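# Set bench rod into cabinet rack, then place part

## Task

Pick up the rod lying on the bench and lay it in the cabinet's rack so it runs straight across, sitting between the rack's two existing rods with each of its ends resting in a notch of the rails. After that, set the part down on that same rack, and finish with both grippers released from everything.

## Robot and tools

Robot and frame. There are two arms, left_arm and right_arm, each with a parallel gripper. Results report every gripper's position in metres and orientation as a wxyz quaternion, all in a single world frame: origin on the table surface midway between the arm bases, +x pointing away from the robots across the table, +z upward, and left_arm mounted on the +y side. The arm names do not tell you image sides. Printed hand positions may be slightly wrong, more so when an arm is stretched far. A gripper's fingers extend along its own +z axis and close along its own y axis. The reported point sits between the finger pads, roughly 1 cm short of the tips.

The row format, shared by execute_actions and move. A row is one flat list of 14 numbers, each between -1 and 1, always covering both arms even if one stays still. Order: left_arm dx, dy, dz, rx, ry, rz, opening, then right_arm in the same order. The first six values of each arm are an offset, not a pose. They are expressed in that gripper's own axes and counted from the gripper pose printed in the most recent result that showed it. Before any such result in the scene, and for any call after the first within one reply, they count from wherever the gripper is when the action begins. A value of 1.0 means 0.6 m for translation or 180 degrees for rotation, and rx, ry, rz form a single rotation vector. Opening is absolute, not an offset: +1 is fully open (0.094 m), -1 fully closed.

execute_actions takes "actions", a list holding zero or one item, plus an optional "pictures" boolean (images come by default). An empty list just returns the current state. An item with "rows" (1 to 15 rows) and "steps" (1 to 15, default 15) plays one row per 1/30 s step, repeating the last row to fill the remaining steps. Each row is measured from the same base pose, so rows do not add up. An item with only "steps" (up to 300) is a wait that ends that many steps after the previous result, with your thinking time counted inside it. A refused call sends nothing.

move takes "target" (one 14-number row as above) and optional "speed" in m/s, from 0.002 to 0.5, default 0.25; turning is capped at twice that value in rad/s. Each gripper travels in a straight line toward its target, both finishing together, over 0.5 to 10 s; longer paths are cut off at 10 s short of the goal. Rotation takes the shorter way. Paths ignore obstacles and the other arm. Grippers trail the path, may wander off it, and can overshoot the speed, especially near full extension. The opening is applied at the start. The result adds a "move:" line naming the outcome (done, off_target, moving, held, fault) and any limits: paced means the commanded pose was clipped; held means a safety check stopped some steps, after which the arm may leap forward quickly. Each gripper's distance to its target is also given. A faster move or a target set deeper past contact means harder impact and pressing.

wait takes "seconds", 0 to 10, and sends nothing new. zoom_image takes "camera" (cam_left_wrist or cam_right_wrist) and "region" [x0, y0, x1, y1] in pixels of that 616x616 image, measured from the top-left, no bigger than 504 by 504; it returns a sharper crop. finished_scene takes "scene", the integer of the scene you are in, and closes it for good and reports whether the goal holds; only call it once everything is placed and released.

Controller behaviour. Each step the commanded pose is limited to within 70 mm and 16 degrees of the measured one; the arm then moves by damped inverse kinematics, favouring position over orientation. After an action an arm continues only toward its last clipped pose, so compare the result with your aim and send the remainder. Arms tend to end a centimetre or more low. Zero offsets are not a pause: they pull the arm back to its base pose and can let it sag. To keep an arm in place, send the correction back to its desired pose in the first call of a reply and zeros afterward, raising the aim if it still droops. The simulation keeps running while you think.

Result lines. The state line lists both poses. grip_measured shows finger opening on the command scale; the final number in Joint positions gives it in metres. Readings may be off by about 1 mm. To hold something, command roughly 0.03 below grip_measured; smaller gaps hold more gently. Pads push about 50 to 62 N, less on very thin items. "Hand target" shows the pose each arm is driving toward. "pose unreachable" means a clearance check altered or stopped a command for the named arm; HELD marks steps where a row was partly or fully withheld. Joint torques include offsets, friction and noise. MOTOR HOT appears at 75 °C; OVER-TEMPERATURE FAULT stops an arm at 90 °C for 10 s, and at 100 °C the arm and gripper go limp and fall. Holding loads warms motors. Camera calibration lines give fisheye intrinsics and T_world_to_cam, with small errors.

Cautions. Do not drop, knock or push anything off the table. Keep the arms from striking or shoving each other. Approach contacts slowly and avoid aiming far past a surface. Expect occasional random tugs on a held item or pushes on loose ones, and check the grip afterward. Move smoothly and without wasted effort.

Each tool is called as name(argument=value, ...), one argument or row to a line, values as JSON.

## Session

execute_actions(
  actions=[],
)

Scene clock: 0.00 s of 5400.00 s.
left_arm: end_effector_position=(+0.4106, -0.0025, +0.1543) grip_measured=+1.000 end_effector_quat_wxyz=(+0.496, -0.294, +0.808, +0.119) | right_arm: end_effector_position=(+0.5405, -0.4563, +0.2655) grip_measured=+1.000 end_effector_quat_wxyz=(+0.403, -0.307, +0.668, -0.545)
Joint positions: left_arm=[-0.927  2.421  2.249 -1.408 -1.071 -1.694  0.094] | right_arm=[-0.48   1.838  1.244  0.512  0.185 -1.349  0.094]
Joint velocities: left_arm=[-0.012  0.002  0.002  0.007 -0.168  0.022  0.   ] | right_arm=[ 0.002 -0.022 -0.002 -0.095  0.022 -0.125  0.   ]
Joint torques (N m, as the arm reports them, + toward a larger angle): no reading
Motor temperatures (°C, as the motors report them): left_arm=[26 41 32 29 26 25] | right_arm=[26 31 33 37 27 25]
Hand target (left_arm): +0.412, -0.002, +0.166; +0.506, -0.297, +0.802, +0.113
Hand target (right_arm): +0.540, -0.456, +0.270; +0.407, -0.304, +0.668, -0.544
camera_calibration (this result's frames):
cam_left_wrist: T_world_to_cam=[[0.538328, -0.826716, -0.163536, -0.186759], [-0.826704, -0.480378, -0.292912, 0.398075], [0.163596, 0.292878, -0.94205, 0.171564], [0, 0, 0, 1]] pos_world=[0.40156, -0.0134174, 0.247681]
cam_right_wrist: T_world_to_cam=[[0.0499189, -0.197993, 0.978931, -0.377533], [-0.896641, -0.440626, -0.0433958, 0.33382], [0.439935, -0.875584, -0.199524, -0.483226], [0, 0, 0, 1]] pos_world=[0.530751, -0.350764, 0.28765]

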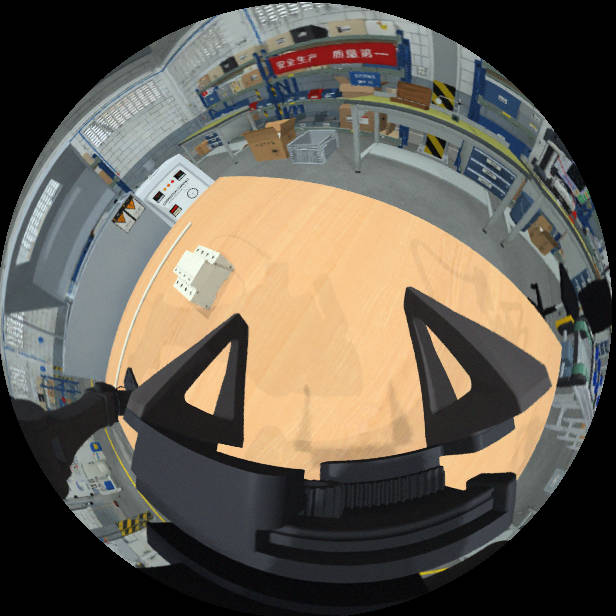

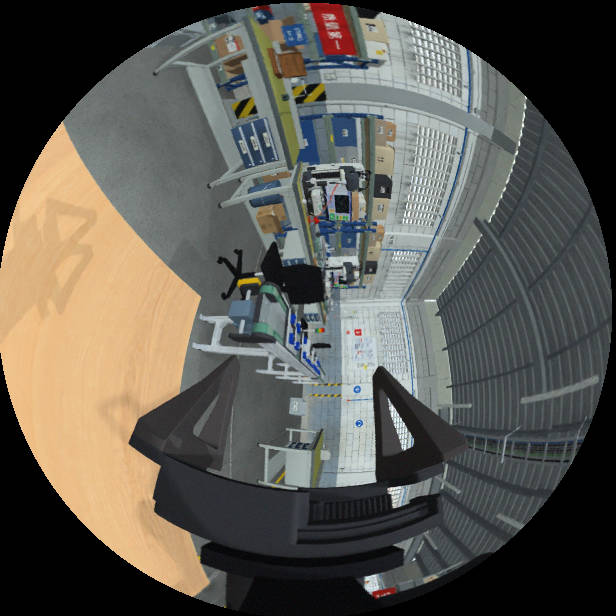

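move(
  target=[-0.185,0.805,0.135,0.081,0.338,0.200,1,-0.289,-0.051,-0.608,-0.285,-0.248,0.367,1],
  speed=0.2,
)

Scene clock: 53.00 s of 5400.00 s.
left_arm: end_effector_position=(+0.2269, +0.4589, +0.1739) grip_measured=+1.000 end_effector_quat_wxyz=(+0.010, -0.005, +1.000, +0.012) | right_arm: end_effector_position=(+0.3087, -0.1422, +0.3576) grip_measured=+1.000 end_effector_quat_wxyz=(+0.657, -0.218, +0.693, +0.204)
Joint positions: left_arm=[ 0.706  1.498  1.418 -1.462 -0.008  0.632  0.094] | right_arm=[-0.139  0.819  0.821 -0.067 -0.581 -0.039  0.094]
Joint velocities: left_arm=[-0.012  0.002 -0.002 -0.095 -0.007  0.051  0.   ] | right_arm=[ 0.012 -0.007 -0.002 -0.051  0.007  0.11   0.   ]
Joint torques (N m, as the arm reports them, + toward a larger angle): left_arm=[ 0.49 -3.93  7.6   0.39 -0.04  0.07] | right_arm=[ 0.97 -1.44  7.06  1.6   0.06  0.18]
Motor temperatures (°C, as the motors report them): left_arm=[26 51 35 28 27 25] | right_arm=[26 38 37 42 27 25]
Hand target (left_arm): +0.227, +0.461, +0.179; +0.010, -0.004, +1.000, +0.013
Hand target (right_arm): +0.304, -0.140, +0.355; +0.656, -0.216, +0.692, +0.210
Off the commanded pose (left_arm): 0.012 m, 2 deg.
Off the commanded pose (right_arm): 0.005 m, 1 deg.
After step 90, 45.27 s passed at rest.
move: off_target (left_arm)
camera_calibration (this result's frames):
cam_left_wrist: T_world_to_cam=[[-0.24583, -0.964114, -0.100261, 0.526828], [-0.718422, 0.111786, 0.686566, 0.00696681], [-0.65072, 0.240808, -0.720121, 0.254963], [0, 0, 0, 1]] pos_world=[0.300425, 0.445746, 0.231641]
cam_right_wrist: T_world_to_cam=[[0.619207, -0.7832, 0.0564028, -0.323064], [-0.455751, -0.416956, -0.786409, 0.401322], [0.639433, 0.461244, -0.615126, 0.189307], [0, 0, 0, 1]] pos_world=[0.261898, -0.173007, 0.450272]

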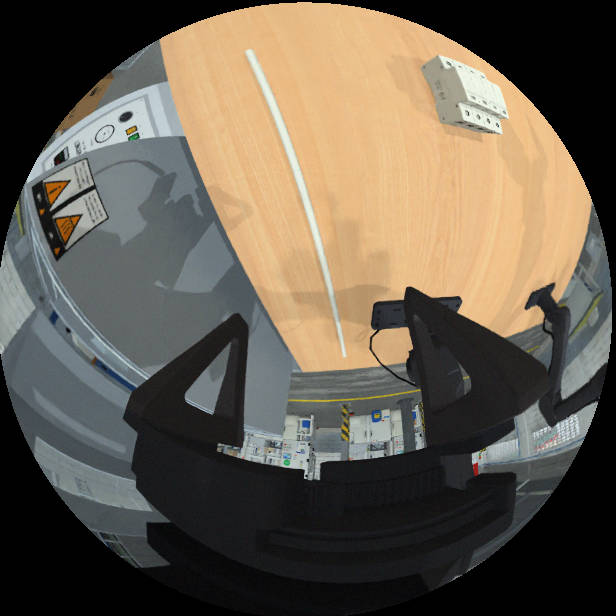

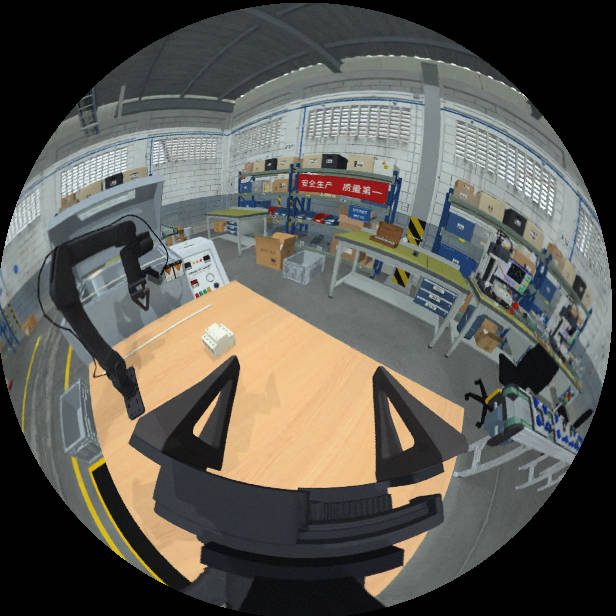

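move(
  target=[-0.025,0.022,0.207,0,0,0,1,0,0,0,0,0,0,1],
  speed=0.1,
)

Scene clock: 73.00 s of 5400.00 s.
left_arm: end_effector_position=(+0.2428, +0.4730, +0.0527) grip_measured=+1.000 end_effector_quat_wxyz=(+0.006, -0.003, +1.000, +0.010) | right_arm: end_effector_position=(+0.3088, -0.1422, +0.3578) grip_measured=+1.000 end_effector_quat_wxyz=(+0.657, -0.218, +0.692, +0.205)
Joint positions: left_arm=[ 0.712  1.625  1.057 -0.982 -0.008  0.641  0.094] | right_arm=[-0.139  0.819  0.821 -0.065 -0.581 -0.037  0.094]
Joint velocities: left_arm=[ 0.002  0.017 -0.002  0.007 -0.007  0.037  0.   ] | right_arm=[ 0.002  0.002  0.007 -0.022  0.007  0.051  0.   ]
Joint torques (N m, as the arm reports them, + toward a larger angle): left_arm=[ 0.68 -5.    4.66  0.67 -0.04  0.07] | right_arm=[-0.07  0.07  8.67  1.6   0.01  0.  ]
Motor temperatures (°C, as the motors report them): left_arm=[26 45 35 28 27 25] | right_arm=[26 34 36 42 27 25]
Hand target (left_arm): +0.243, +0.477, +0.050; +0.009, -0.005, +1.000, +0.012
Hand target (right_arm): +0.309, -0.142, +0.358; +0.657, -0.218, +0.693, +0.204
Off the commanded pose (left_arm): 0.004 m, 1 deg.
Off the commanded pose (right_arm): 0.000 m, 0 deg.
After step 90, 15.17 s passed at rest.
move: done
camera_calibration (this result's frames):
cam_left_wrist: T_world_to_cam=[[-0.249468, -0.963856, -0.0935278, 0.532525], [-0.713105, 0.117503, 0.69114, 0.0958015], [-0.65517, 0.239112, -0.716643, 0.176405], [0, 0, 0, 1]] pos_world=[0.316739, 0.45984, 0.110013]
cam_right_wrist: T_world_to_cam=[[0.619123, -0.783352, 0.0551909, -0.322651], [-0.455748, -0.415655, -0.787099, 0.401958], [0.639516, 0.462158, -0.614353, 0.189278], [0, 0, 0, 1]] pos_world=[0.261906, -0.173149, 0.450471]

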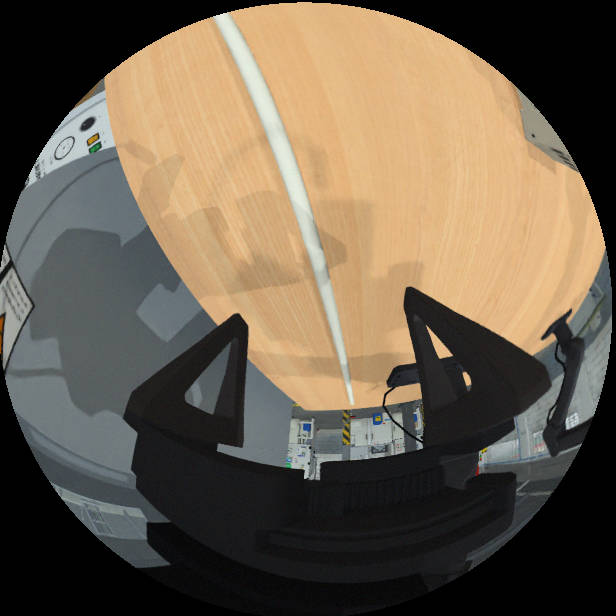

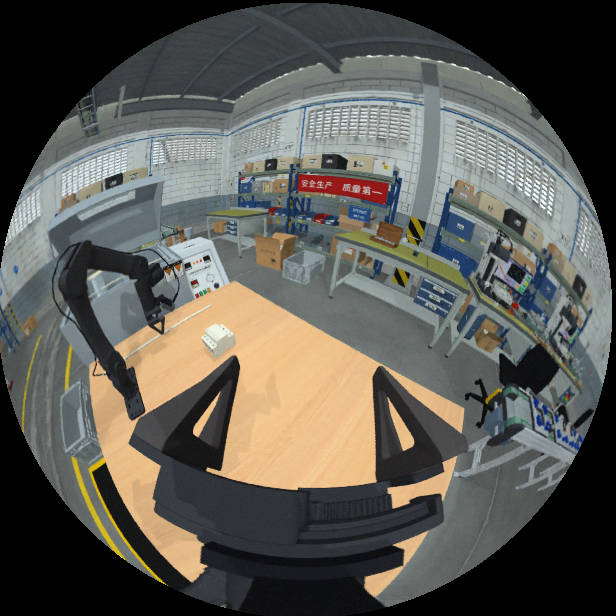

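move(
  target=[0,0,0.063,0,0,0,1,0,0,0,0,0,0,1],
  speed=0.03,
)

move(
  target=[0,0,0,0,0,0,-0.9,0,0,0,0,0,0,1],
  speed=0.03,
)

Scene clock: 85.47 s of 5400.00 s.
left_arm: end_effector_position=(+0.2428, +0.4730, +0.0190) grip_measured=+1.000 end_effector_quat_wxyz=(+0.005, -0.003, +1.000, +0.009) | right_arm: end_effector_position=(+0.3088, -0.1422, +0.3578) grip_measured=+1.000 end_effector_quat_wxyz=(+0.657, -0.218, +0.692, +0.205)
Joint positions: left_arm=[ 0.712  1.679  0.971 -0.844 -0.008  0.641  0.094] | right_arm=[-0.139  0.819  0.821 -0.065 -0.581 -0.037  0.094]
Joint velocities: left_arm=[ 0.007 -0.007  0.002  0.037 -0.051 -0.007  0.   ] | right_arm=[-0.017 -0.012 -0.017 -0.007 -0.007 -0.11   0.   ]
Joint torques (N m, as the arm reports them, + toward a larger angle): left_arm=[ 0.2  -4.96  4.1   0.62 -0.04  0.04] | right_arm=[ 0.12 -0.14  8.64  1.61  0.01  0.03]
Motor temperatures (°C, as the motors report them): left_arm=[26 44 34 27 26 25] | right_arm=[26 33 36 42 27 25]
Hand target (left_arm): +0.243, +0.474, +0.015; +0.006, -0.003, +1.000, +0.010
Hand target (right_arm): +0.309, -0.142, +0.358; +0.657, -0.218, +0.692, +0.205
Off the commanded pose (left_arm): 0.004 m, 0 deg.
Off the commanded pose (right_arm): 0.000 m, 0 deg.
After step 90, 7.80 s passed at rest.
move: done
camera_calibration (this result's frames):
cam_left_wrist: T_world_to_cam=[[-0.250005, -0.963888, -0.0917432, 0.529465], [-0.711792, 0.118727, 0.692283, 0.11823], [-0.656391, 0.238376, -0.71577, 0.152811], [0, 0, 0, 1]] pos_world=[0.316827, 0.459882, 0.0761039]
cam_right_wrist: T_world_to_cam=[[0.619123, -0.783352, 0.0551909, -0.322651], [-0.455748, -0.415655, -0.787099, 0.401958], [0.639516, 0.462158, -0.614353, 0.189278], [0, 0, 0, 1]] pos_world=[0.261906, -0.173149, 0.450471]

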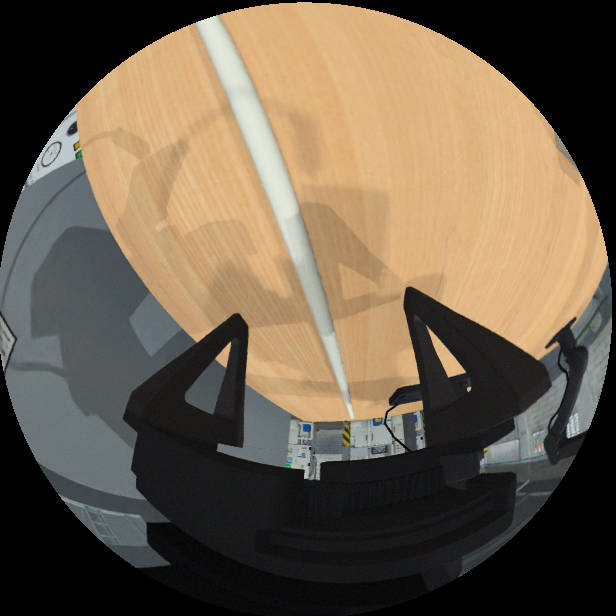

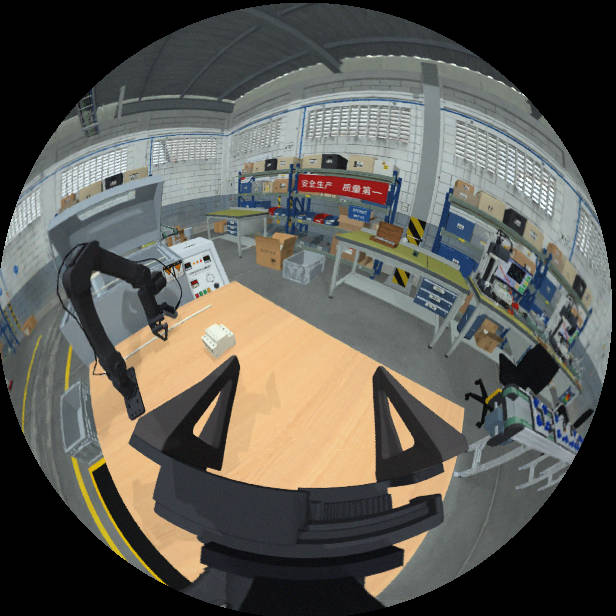

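Scene clock: 85.97 s of 5400.00 s.
left_arm: end_effector_position=(+0.2428, +0.4730, +0.0190) grip_measured=-0.842 end_effector_quat_wxyz=(+0.005, -0.003, +1.000, +0.009) | right_arm: end_effector_position=(+0.3088, -0.1422, +0.3578) grip_measured=+1.000 end_effector_quat_wxyz=(+0.657, -0.218, +0.692, +0.205)
Joint positions: left_arm=[ 0.712  1.679  0.971 -0.844 -0.008  0.641  0.007] | right_arm=[-0.139  0.819  0.821 -0.065 -0.581 -0.037  0.094]
Joint velocities: left_arm=[-0.002 -0.017  0.002 -0.022  0.022  0.007 -0.001] | right_arm=[ 0.007 -0.007 -0.002  0.022 -0.095  0.11   0.   ]
Joint torques (N m, as the arm reports them, + toward a larger angle): left_arm=[-0.07 -5.54  4.77  0.51 -0.06  0.  ] | right_arm=[ 0.03 -0.02  8.74  1.61 -0.01 -0.04]
Motor temperatures (°C, as the motors report them): left_arm=[26 44 34 27 26 25] | right_arm=[26 33 36 42 27 25]
Hand target (left_arm): +0.243, +0.473, +0.019; +0.005, -0.003, +1.000, +0.009
Hand target (right_arm): +0.309, -0.142, +0.358; +0.657, -0.218, +0.692, +0.205
Off the commanded pose (left_arm): 0.000 m, 0 deg.
Off the commanded pose (right_arm): 0.000 m, 0 deg.
move: done
camera_calibration (this result's frames):
cam_left_wrist: T_world_to_cam=[[-0.250005, -0.963888, -0.0917432, 0.529465], [-0.711792, 0.118727, 0.692283, 0.11823], [-0.656391, 0.238376, -0.71577, 0.152811], [0, 0, 0, 1]] pos_world=[0.316827, 0.459882, 0.0761039]
cam_right_wrist: T_world_to_cam=[[0.619123, -0.783352, 0.0551909, -0.322651], [-0.455748, -0.415655, -0.787099, 0.401958], [0.639516, 0.462158, -0.614353, 0.189278], [0, 0, 0, 1]] pos_world=[0.261906, -0.173149, 0.450471]

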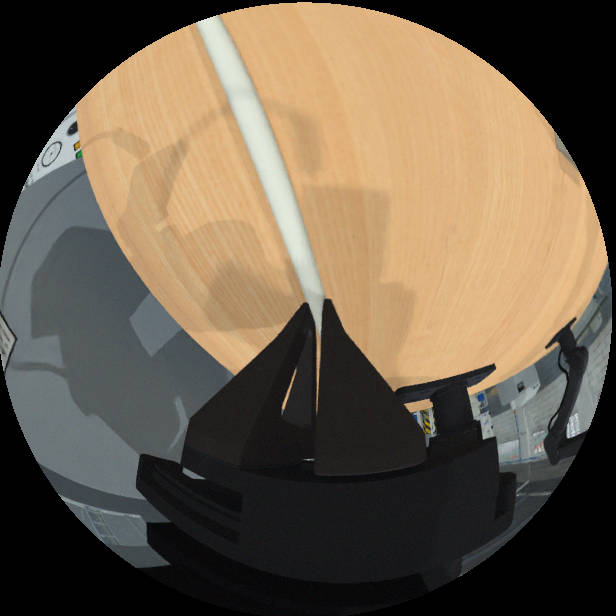

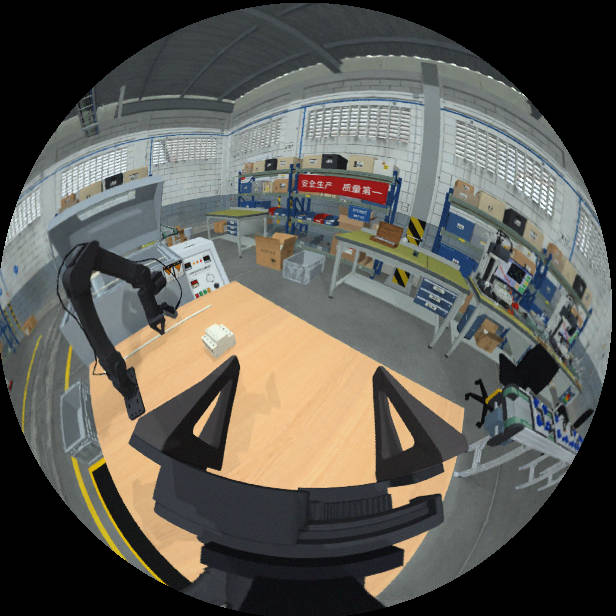

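move(
  target=[0,0,0,0,0,0,-0.4,0,0,0,0,0,0,1],
  speed=0.02,
)

move(
  target=[0,0,0.015,0,0,0,-0.4,0,0,0,0,0,0,1],
  speed=0.015,
)

execute_actions(
  actions=[
    {"rows": [[0,0,0,0,0,0,-0.9,0,0,0,0,0,0,1]], "steps": 15},
  ],
  pictures=false,
)

Scene clock: 102.03 s of 5400.00 s.
left_arm: end_effector_position=(+0.2428, +0.4730, +0.0190) grip_measured=-0.402 end_effector_quat_wxyz=(+0.005, -0.003, +1.000, +0.009) | right_arm: end_effector_position=(+0.3088, -0.1422, +0.3578) grip_measured=+1.000 end_effector_quat_wxyz=(+0.657, -0.218, +0.692, +0.205)
Joint positions: left_arm=[ 0.712  1.679  0.971 -0.844 -0.008  0.641  0.028] | right_arm=[-0.139  0.819  0.821 -0.065 -0.581 -0.037  0.094]
Joint velocities: left_arm=[-0.017 -0.017 -0.012 -0.066 -0.066 -0.022  0.   ] | right_arm=[-0.027  0.002  0.012 -0.022  0.007 -0.081  0.   ]
Joint torques (N m, as the arm reports them, + toward a larger angle): left_arm=[-0.1  -5.51  4.79  0.51 -0.04 -0.01] | right_arm=[-0.03  0.12  8.7   1.58 -0.02  0.01]
Motor temperatures (°C, as the motors report them): left_arm=[26 44 34 27 26 25] | right_arm=[26 32 37 43 27 25]
Hand target (left_arm): +0.243, +0.473, +0.019; +0.005, -0.003, +1.000, +0.009
Hand target (right_arm): +0.309, -0.142, +0.358; +0.657, -0.218, +0.692, +0.205
Off the commanded pose (left_arm): 0.000 m, 0 deg.
Off the commanded pose (right_arm): 0.000 m, 0 deg.
After step 90, 12.37 s passed at rest.
move: done
camera_calibration (this result's frames):
cam_left_wrist: T_world_to_cam=[[-0.250005, -0.963888, -0.0917432, 0.529465], [-0.711792, 0.118727, 0.692283, 0.11823], [-0.656391, 0.238376, -0.71577, 0.152811], [0, 0, 0, 1]] pos_world=[0.316827, 0.459882, 0.0761039]
cam_right_wrist: T_world_to_cam=[[0.619123, -0.783352, 0.0551909, -0.322651], [-0.455748, -0.415655, -0.787099, 0.401958], [0.639516, 0.462158, -0.614353, 0.189278], [0, 0, 0, 1]] pos_world=[0.261906, -0.173149, 0.450471]

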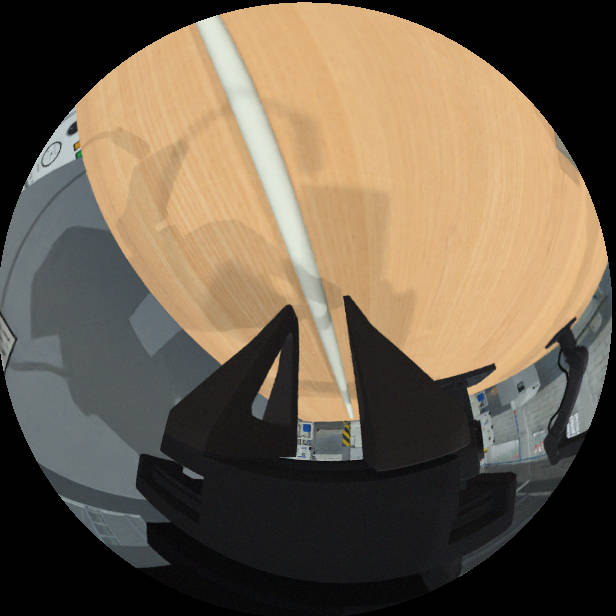

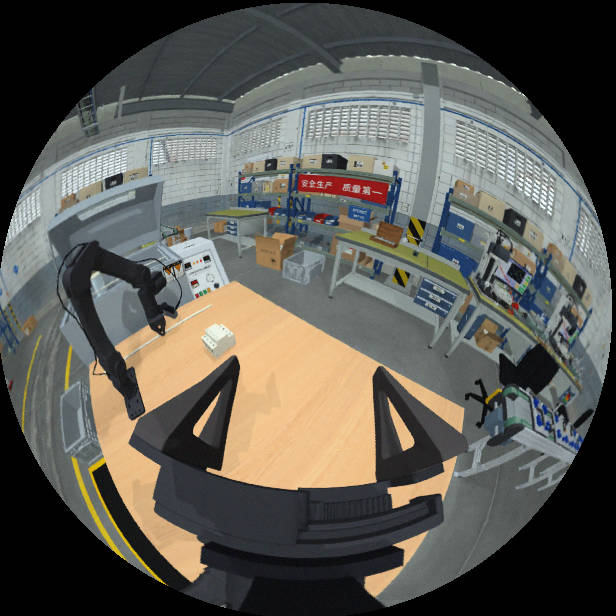

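Scene clock: 102.90 s of 5400.00 s.
left_arm: end_effector_position=(+0.2428, +0.4729, +0.0162) grip_measured=-0.402 end_effector_quat_wxyz=(+0.007, -0.003, +1.000, +0.010) | right_arm: end_effector_position=(+0.3088, -0.1422, +0.3578) grip_measured=+1.000 end_effector_quat_wxyz=(+0.657, -0.218, +0.692, +0.205)
Joint positions: left_arm=[ 0.712  1.679  0.959 -0.827 -0.008  0.641  0.028] | right_arm=[-0.139  0.819  0.821 -0.065 -0.581 -0.037  0.094]
Joint velocities: left_arm=[ 0.002  0.007 -0.002 -0.066  0.022 -0.11  -0.   ] | right_arm=[-0.012 -0.002  0.007 -0.007 -0.022  0.022  0.   ]
Joint torques (N m, as the arm reports them, + toward a larger angle): left_arm=[-0.01 -4.32  4.1   0.64 -0.04  0.02] | right_arm=[-0.01  0.15  8.66  1.63 -0.03  0.  ]
Motor temperatures (°C, as the motors report them): left_arm=[26 44 34 27 26 25] | right_arm=[26 32 37 43 27 25]
Hand target (left_arm): +0.243, +0.473, +0.010; +0.005, -0.003, +1.000, +0.009
Hand target (right_arm): +0.309, -0.142, +0.358; +0.657, -0.218, +0.692, +0.205
Off the commanded pose (left_arm): 0.006 m, 0 deg.
Off the commanded pose (right_arm): 0.000 m, 0 deg.
move: done
camera_calibration (this result's frames):
cam_left_wrist: T_world_to_cam=[[-0.249605, -0.963586, -0.0959123, 0.528983], [-0.714735, 0.116501, 0.689624, 0.12188], [-0.653338, 0.240686, -0.717788, 0.149039], [0, 0, 0, 1]] pos_world=[0.316522, 0.45965, 0.0736634]
cam_right_wrist: T_world_to_cam=[[0.619123, -0.783352, 0.0551909, -0.322651], [-0.455748, -0.415655, -0.787099, 0.401958], [0.639516, 0.462158, -0.614353, 0.189278], [0, 0, 0, 1]] pos_world=[0.261906, -0.173149, 0.450471]

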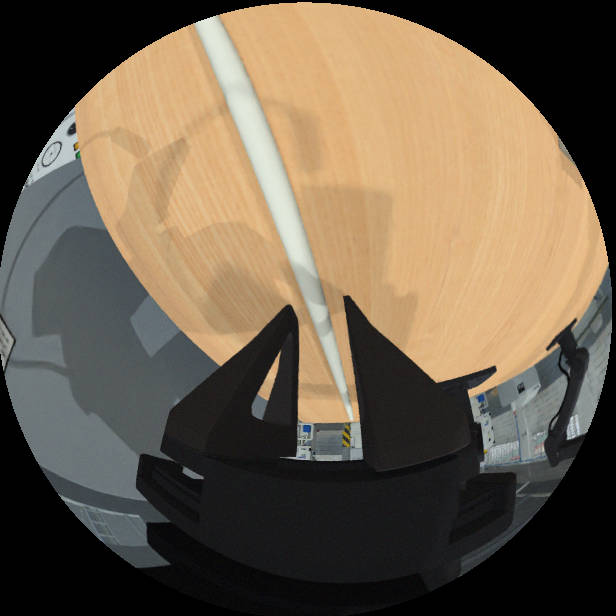

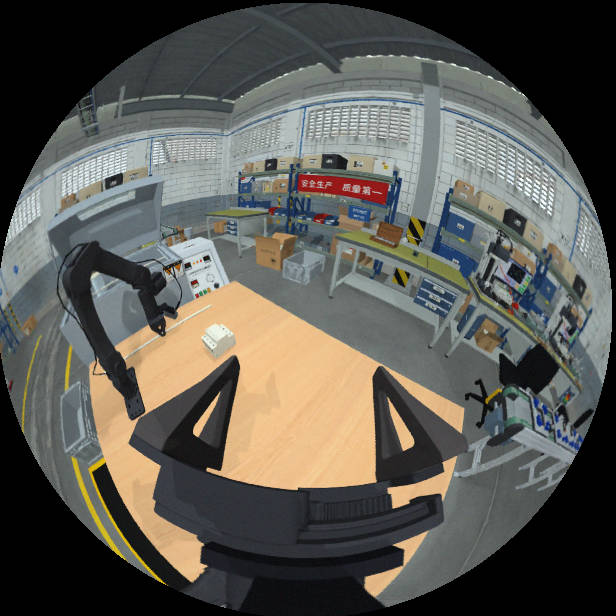

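Scene clock: 103.40 s of 5400.00 s.
left_arm: end_effector_position=(+0.2428, +0.4730, +0.0162) grip_measured=-0.818 end_effector_quat_wxyz=(+0.007, -0.003, +1.000, +0.011) | right_arm: end_effector_position=(+0.3088, -0.1422, +0.3578) grip_measured=+1.000 end_effector_quat_wxyz=(+0.657, -0.218, +0.692, +0.205)
Joint positions: left_arm=[ 0.712  1.679  0.959 -0.826 -0.008  0.641  0.009] | right_arm=[-0.139  0.819  0.821 -0.065 -0.581 -0.037  0.094]
Joint velocities: left_arm=[-0.002 -0.012 -0.012 -0.066 -0.095 -0.022  0.   ] | right_arm=[-0.002 -0.007  0.007 -0.007 -0.051 -0.007  0.   ]
Joint torques (N m, as the arm reports them, + toward a larger angle): left_arm=[-0.08 -5.53  4.78  0.51 -0.06  0.01] | right_arm=[ 0.16 -0.03  8.76  1.63 -0.04 -0.03]
Motor temperatures (°C, as the motors report them): left_arm=[26 44 34 27 26 25] | right_arm=[26 32 37 43 27 25]
Hand target (left_arm): +0.243, +0.473, +0.016; +0.007, -0.003, +1.000, +0.011
Hand target (right_arm): +0.309, -0.142, +0.358; +0.657, -0.218, +0.692, +0.205
Off the commanded pose (left_arm): 0.000 m, 0 deg.
Off the commanded pose (right_arm): 0.000 m, 0 deg.
Steps of this call (steps 1 to 15: all 15 steps of this action). Readings (end_effector_position):
1: left_arm (+0.2428, +0.4730, +0.0162) | right_arm (+0.3088, -0.1422, +0.3578)
2: left_arm (+0.2428, +0.4730, +0.0162) | right_arm (+0.3088, -0.1422, +0.3578)
4: left_arm (+0.2428, +0.4730, +0.0162) | right_arm (+0.3088, -0.1422, +0.3578)
8: left_arm (+0.2428, +0.4730, +0.0162) | right_arm (+0.3088, -0.1422, +0.3578)
15: the state above

move(
  target=[0,0.03,-0.15,0,0,0,-0.9,0,0,0,0,0,0,1],
  speed=0.06,
)

Scene clock: 115.13 s of 5400.00 s.
left_arm: end_effector_position=(+0.2424, +0.4838, +0.0921) grip_measured=-0.818 end_effector_quat_wxyz=(-0.005, -0.002, +1.000, +0.001) | right_arm: end_effector_position=(+0.3088, -0.1422, +0.3578) grip_measured=+1.000 end_effector_quat_wxyz=(+0.657, -0.218, +0.692, +0.205)
Joint positions: left_arm=[ 0.743  1.637  1.232 -1.172 -0.008  0.675  0.009] | right_arm=[-0.139  0.819  0.821 -0.065 -0.581 -0.037  0.094]
Joint velocities: left_arm=[ 0.012 -0.002  0.002 -0.022 -0.051  0.022  0.   ] | right_arm=[-0.007 -0.002  0.007  0.007  0.007  0.007  0.   ]
Joint torques (N m, as the arm reports them, + toward a larger angle): left_arm=[ 0.67 -7.61  7.59  0.3  -0.04  0.1 ] | right_arm=[-0.05 -0.04  8.65  1.6   0.    0.04]
Motor temperatures (°C, as the motors report them): left_arm=[26 44 34 27 26 25] | right_arm=[26 31 37 43 27 25]
Hand target (left_arm): +0.242, +0.488, +0.107; +0.007, -0.003, +1.000, +0.011
Hand target (right_arm): +0.309, -0.142, +0.358; +0.657, -0.218, +0.692, +0.205
Off the commanded pose (left_arm): 0.015 m, 2 deg.
Off the commanded pose (right_arm): 0.000 m, 0 deg.
After step 90, 6.70 s passed at rest.
move: off_target (left_arm)
camera_calibration (this result's frames):
cam_left_wrist: T_world_to_cam=[[-0.254251, -0.964499, -0.0713951, 0.545928], [-0.697153, 0.131609, 0.704739, 0.0550404], [-0.670324, 0.228954, -0.705865, 0.209326], [0, 0, 0, 1]] pos_world=[0.31749, 0.471378, 0.147943]
cam_right_wrist: T_world_to_cam=[[0.619123, -0.783352, 0.0551909, -0.322651], [-0.455748, -0.415655, -0.787099, 0.401958], [0.639516, 0.462158, -0.614353, 0.189278], [0, 0, 0, 1]] pos_world=[0.261906, -0.173149, 0.450471]

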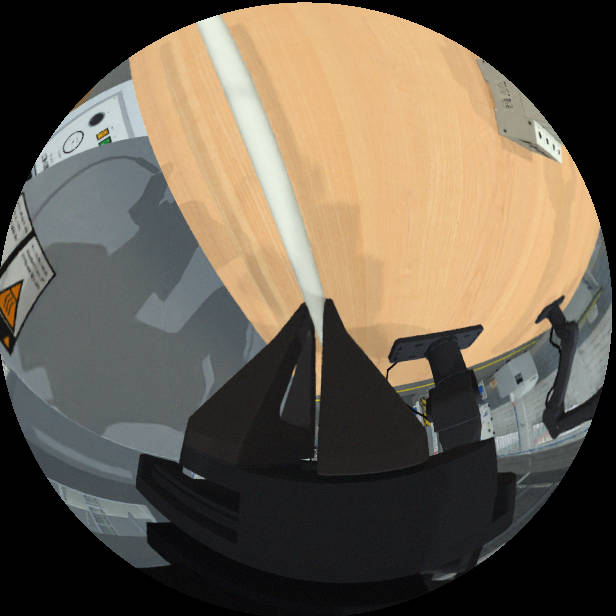

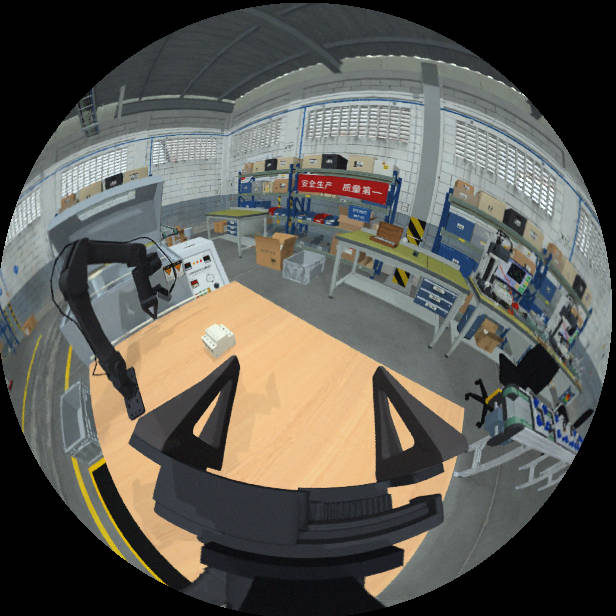

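move(
  target=[0.10,0.243,-0.367,-0.207,0,0,-0.9,0.005,0.332,0.376,-0.220,0.004,-0.001,1],
  speed=0.08,
)

Scene clock: 137.10 s of 5400.00 s.
left_arm: end_effector_position=(+0.1933, +0.6219, +0.3048) grip_measured=-0.818 end_effector_quat_wxyz=(+0.001, +0.011, +0.951, +0.309) | right_arm: end_effector_position=(+0.3826, +0.1458, +0.3316) grip_measured=+1.000 end_effector_quat_wxyz=(+0.539, -0.431, +0.595, +0.412)
Joint positions: left_arm=[ 0.962  1.572  1.861 -1.339 -0.369  1.019  0.009] | right_arm=[ 0.44   1.771  1.434  0.236 -0.673 -0.037  0.094]
Joint velocities: left_arm=[-0.002 -0.002  0.002  0.007 -0.051  0.037  0.   ] | right_arm=[-0.002 -0.002  0.017 -0.007  0.022 -0.081  0.   ]
Joint torques (N m, as the arm reports them, + toward a larger angle): left_arm=[ 0.67 -4.92  7.78  1.22 -0.39  0.05] | right_arm=[ 0.73 -7.57 11.44  1.41 -0.14  0.11]
Motor temperatures (°C, as the motors report them): left_arm=[26 45 36 27 26 25] | right_arm=[26 32 38 43 27 25]
Hand target (left_arm): +0.189, +0.627, +0.315; -0.000, +0.005, +0.946, +0.323
Hand target (right_arm): +0.379, +0.151, +0.339; +0.536, -0.434, +0.590, +0.419
Off the commanded pose (left_arm): 0.014 m, 2 deg.
Off the commanded pose (right_arm): 0.012 m, 2 deg.
After step 90, 14.30 s passed at rest.
move: off_target (left_arm, right_arm)
camera_calibration (this result's frames):
cam_left_wrist: T_world_to_cam=[[-0.27541, -0.731996, -0.623162, 0.709557], [-0.706547, -0.285435, 0.647548, 0.131374], [-0.651875, 0.618635, -0.438578, -0.0324614], [0, 0, 0, 1]] pos_world=[0.26708, 0.576973, 0.342861]
cam_right_wrist: T_world_to_cam=[[0.973109, -0.228918, 0.0255872, -0.347732], [-0.125924, -0.621703, -0.773064, 0.433865], [0.192876, 0.749054, -0.633812, 0.128403], [0, 0, 0, 1]] pos_world=[0.36825, 0.093953, 0.425686]

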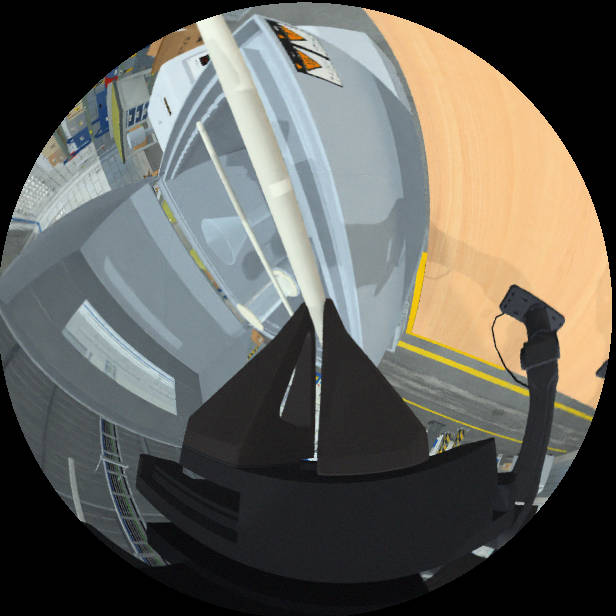

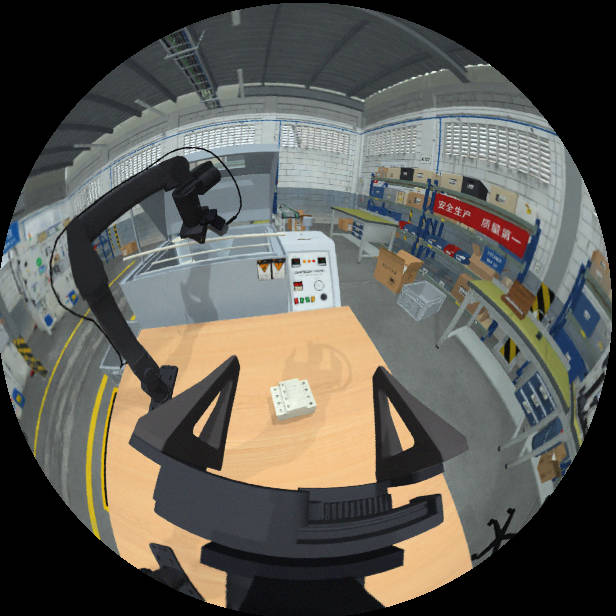

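zoom_image(
  camera="cam_right_wrist",
  region=[100, 180, 340, 320],
)

Region (100, 180, 340, 320) of cam_right_wrist's 616x616 image, scaled by 2.100, with more detail than that image has; it fills the top 294 rows of this view, and the rest is white.

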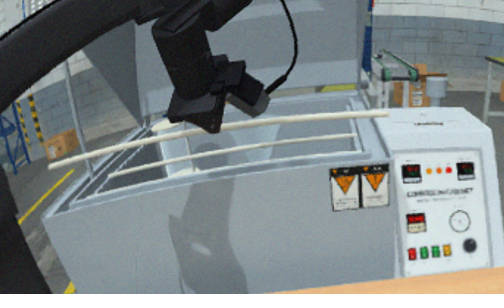

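move(
  target=[0.11,0.145,0.07,-0.01,0,0,-0.9,0.0,0.01,0.0,0,0,0,1],
  speed=0.06,
)

zoom_image(
  camera="cam_right_wrist",
  region=[100, 180, 340, 320],
)

Scene clock: 224.33 s of 5400.00 s.
left_arm: end_effector_position=(+0.1309, +0.7125, +0.3129) grip_measured=-0.818 end_effector_quat_wxyz=(-0.008, +0.013, +0.951, +0.308) | right_arm: end_effector_position=(+0.3835, +0.1456, +0.3327) grip_measured=+1.000 end_effector_quat_wxyz=(+0.542, -0.429, +0.595, +0.410)
Joint positions: left_arm=[ 1.287  1.777  2.118 -1.318 -0.208  1.314  0.009] | right_arm=[ 0.44   1.771  1.435  0.239 -0.668 -0.037  0.094]
Joint velocities: left_arm=[-0.027  0.012  0.002 -0.007 -0.007 -0.007 -0.   ] | right_arm=[ 0.007  0.002 -0.007 -0.007 -0.007 -0.022  0.   ]
Joint torques (N m, as the arm reports them, + toward a larger angle): left_arm=[ 0.46 -6.63  7.86  1.46 -0.09  0.07] | right_arm=[ 0.97 -9.04  7.5   1.58  0.03  0.03]
Motor temperatures (°C, as the motors report them): left_arm=[26 42 37 29 26 25] | right_arm=[26 38 41 42 27 25]
Hand target (left_arm): +0.131, +0.718, +0.325; -0.000, +0.012, +0.945, +0.327
Hand target (right_arm): +0.377, +0.147, +0.332; +0.539, -0.431, +0.595, +0.412
Off the commanded pose (left_arm): 0.011 m, 2 deg.
Off the commanded pose (right_arm): 0.007 m, 0 deg.
After step 90, 81.97 s passed at rest.
move: off_target (left_arm)
camera_calibration (this result's frames):
cam_left_wrist: T_world_to_cam=[[-0.285961, -0.733497, -0.616611, 0.764159], [-0.694781, -0.284448, 0.660582, 0.101558], [-0.659928, 0.61731, -0.428279, -0.126823], [0, 0, 0, 1]] pos_world=[0.205387, 0.667685, 0.349786]
cam_right_wrist: T_world_to_cam=[[0.971875, -0.233764, 0.028507, -0.348503], [-0.12634, -0.61972, -0.774587, 0.435032], [0.198737, 0.749201, -0.631824, 0.126095], [0, 0, 0, 1]] pos_world=[0.368604, 0.0936605, 0.426575]

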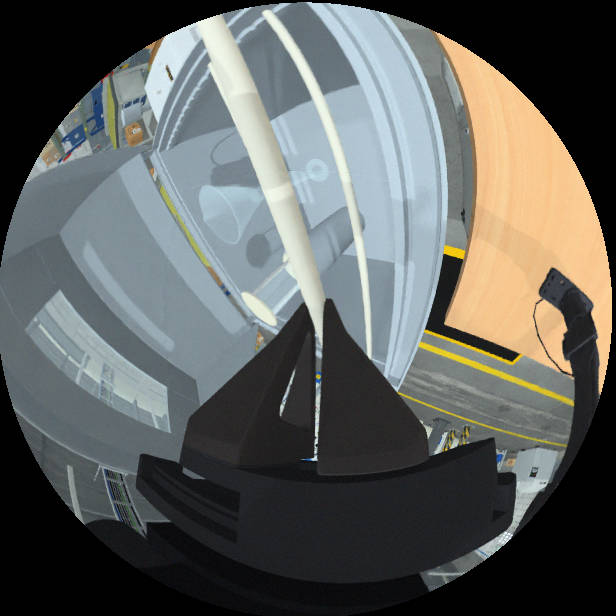

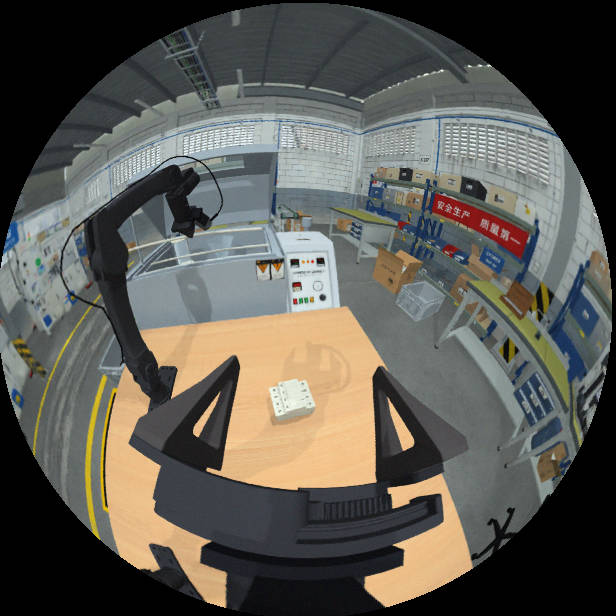

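Region (100, 180, 340, 320) of cam_right_wrist's 616x616 image, scaled by 2.100, with more detail than that image has; it fills the top 294 rows of this view, and the rest is white.

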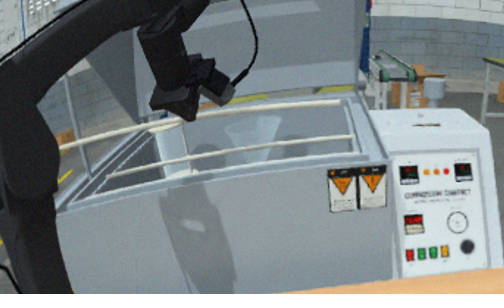

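move(
  target=[0.028,0.094,0.126,-0.012,0,0,-0.9,0.0,0.01,0.0,0,0,0,1],
  speed=0.05,
)

zoom_image(
  camera="cam_right_wrist",
  region=[110, 200, 300, 290],
)

Scene clock: 248.13 s of 5400.00 s.
left_arm: end_effector_position=(+0.1166, +0.7948, +0.2694) grip_measured=-0.818 end_effector_quat_wxyz=(-0.015, +0.017, +0.954, +0.299) | right_arm: end_effector_position=(+0.3844, +0.1453, +0.3332) grip_measured=+1.000 end_effector_quat_wxyz=(+0.544, -0.428, +0.595, +0.409)
Joint positions: left_arm=[ 1.387  2.048  2.307 -1.239 -0.159  1.407  0.009] | right_arm=[ 0.44   1.771  1.435  0.242 -0.663 -0.037  0.094]
Joint velocities: left_arm=[-0.002  0.007  0.022  0.007 -0.095 -0.007 -0.   ] | right_arm=[-0.007  0.002 -0.002  0.037 -0.007  0.081  0.   ]
Joint torques (N m, as the arm reports them, + toward a larger angle): left_arm=[ 0.54 -9.44  8.09  1.51 -0.04  0.05] | right_arm=[ 0.93 -9.06  7.4   1.56  0.05  0.01]
Motor temperatures (°C, as the motors report them): left_arm=[26 43 37 30 26 25] | right_arm=[26 40 38 43 27 25]
Hand target (left_arm): +0.115, +0.802, +0.286; -0.008, +0.014, +0.945, +0.327
Hand target (right_arm): +0.378, +0.147, +0.333; +0.542, -0.429, +0.595, +0.410
Off the commanded pose (left_arm): 0.018 m, 3 deg.
Off the commanded pose (right_arm): 0.007 m, 0 deg.
After step 90, 18.53 s passed at rest.
move: off_target (left_arm)
camera_calibration (this result's frames):
cam_left_wrist: T_world_to_cam=[[-0.298106, -0.743099, -0.599113, 0.797866], [-0.68445, -0.271076, 0.676791, 0.127594], [-0.665328, 0.611818, -0.427805, -0.200831], [0, 0, 0, 1]] pos_world=[0.191562, 0.750353, 0.305741]
cam_right_wrist: T_world_to_cam=[[0.970627, -0.238598, 0.0308934, -0.349054], [-0.127238, -0.618056, -0.775769, 0.435955], [0.204191, 0.749052, -0.63026, 0.123864], [0, 0, 0, 1]] pos_world=[0.36898, 0.0933801, 0.427051]

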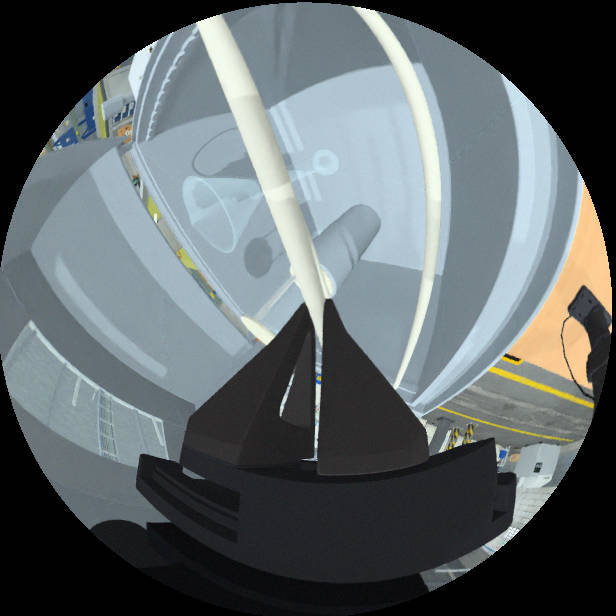

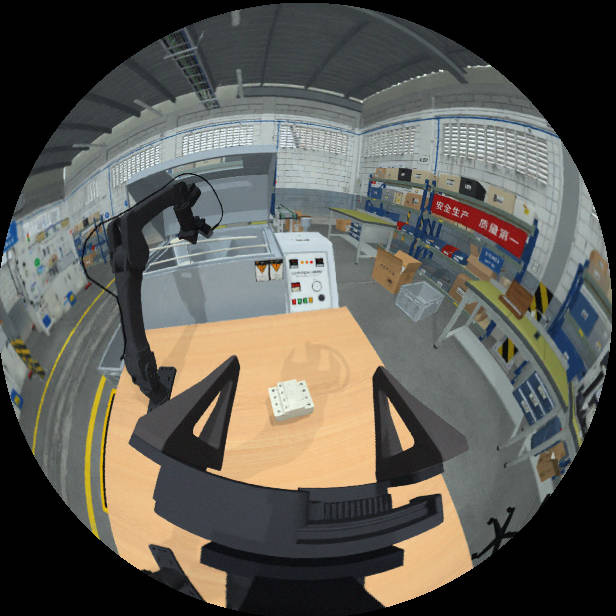

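Region (110, 200, 300, 290) of cam_right_wrist's 616x616 image, scaled by 2.653, with more detail than that image has; it fills the top 239 rows of this view, and the rest is white.

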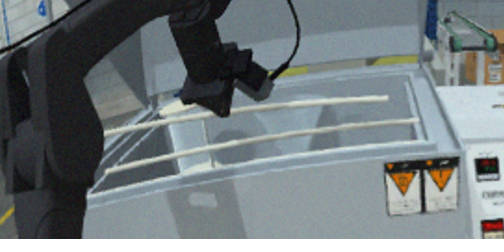

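move(
  target=[-0.065,0.016,0.018,-0.0187,-0.008,-0.018,-0.9,0.0,0.0,0.0,0,0,0,1],
  speed=0.03,
)

zoom_image(
  camera="cam_right_wrist",
  region=[110, 200, 300, 290],
)

Scene clock: 282.03 s of 5400.00 s.
left_arm: end_effector_position=(+0.1513, +0.8029, +0.2596) grip_measured=-0.818 end_effector_quat_wxyz=(+0.004, -0.001, +0.950, +0.312) | right_arm: end_effector_position=(+0.3844, +0.1453, +0.3332) grip_measured=+1.000 end_effector_quat_wxyz=(+0.544, -0.428, +0.595, +0.409)
Joint positions: left_arm=[ 1.319  2.073  2.286 -1.171 -0.178  1.309  0.009] | right_arm=[ 0.44   1.771  1.435  0.242 -0.663 -0.037  0.094]
Joint velocities: left_arm=[-0.002 -0.002  0.017 -0.081  0.007  0.051 -0.001] | right_arm=[-0.012 -0.002 -0.002  0.022 -0.051 -0.007  0.   ]
Joint torques (N m, as the arm reports them, + toward a larger angle): left_arm=[-0.71 -9.65  5.42  1.61 -0.25 -0.09] | right_arm=[ 0.07 -8.2   9.11  1.62 -0.04  0.03]
Motor temperatures (°C, as the motors report them): left_arm=[26 46 37 31 26 25] | right_arm=[26 42 37 43 27 25]
Hand target (left_arm): +0.156, +0.807, +0.264; +0.006, -0.005, +0.945, +0.326
Hand target (right_arm): +0.384, +0.145, +0.333; +0.544, -0.428, +0.595, +0.409
Off the commanded pose (left_arm): 0.008 m, 2 deg.
Off the commanded pose (right_arm): 0.000 m, 0 deg.
After step 90, 29.17 s passed at rest.
move: done
camera_calibration (this result's frames):
cam_left_wrist: T_world_to_cam=[[-0.251345, -0.733023, -0.632062, 0.801816], [-0.709684, -0.30448, 0.635328, 0.201602], [-0.65816, 0.60825, -0.443685, -0.181007], [0, 0, 0, 1]] pos_world=[0.225475, 0.759231, 0.298404]
cam_right_wrist: T_world_to_cam=[[0.970627, -0.238598, 0.0308934, -0.349054], [-0.127238, -0.618056, -0.775769, 0.435955], [0.204191, 0.749052, -0.63026, 0.123864], [0, 0, 0, 1]] pos_world=[0.36898, 0.0933801, 0.427051]

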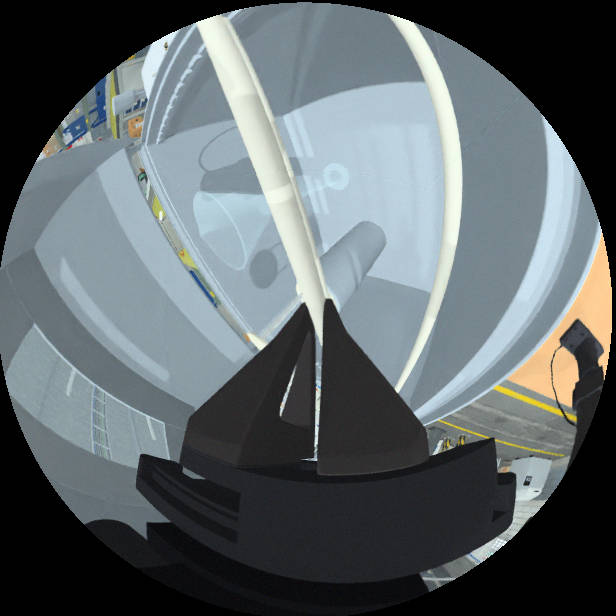

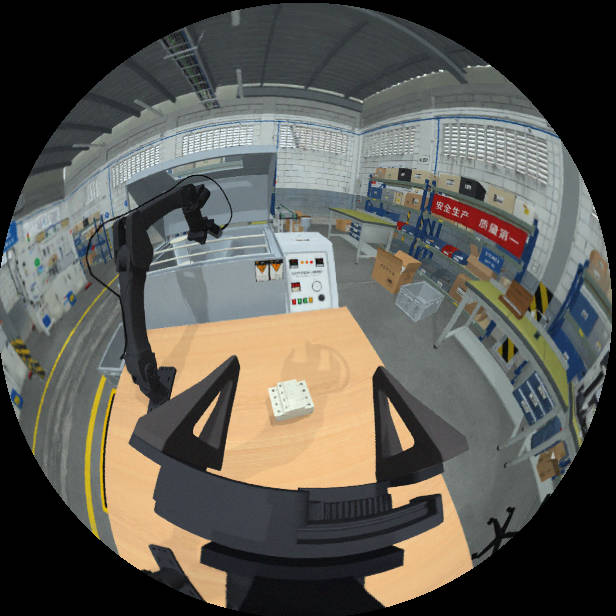

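Region (110, 200, 300, 290) of cam_right_wrist's 616x616 image, scaled by 2.653, with more detail than that image has; it fills the top 239 rows of this view, and the rest is white.

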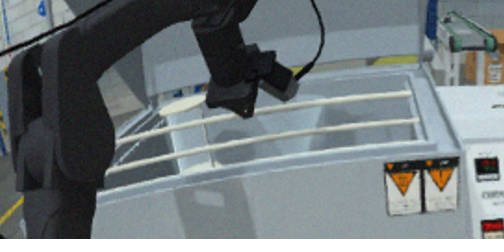

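zoom_image(
  camera="cam_right_wrist",
  region=[200, 215, 290, 265],
)

zoom_image(
  camera="cam_right_wrist",
  region=[130, 225, 220, 275],
)

Region (200, 215, 290, 265) of cam_right_wrist's 616x616 image, scaled by 5.600, with more detail than that image has.

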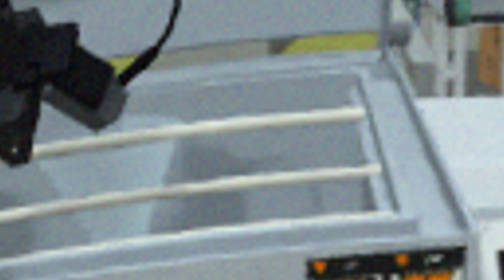

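Region (130, 225, 220, 275) of cam_right_wrist's 616x616 image, scaled by 5.600, with more detail than that image has.

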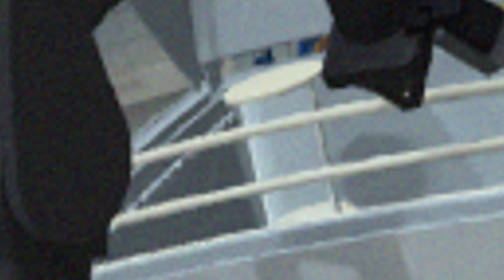

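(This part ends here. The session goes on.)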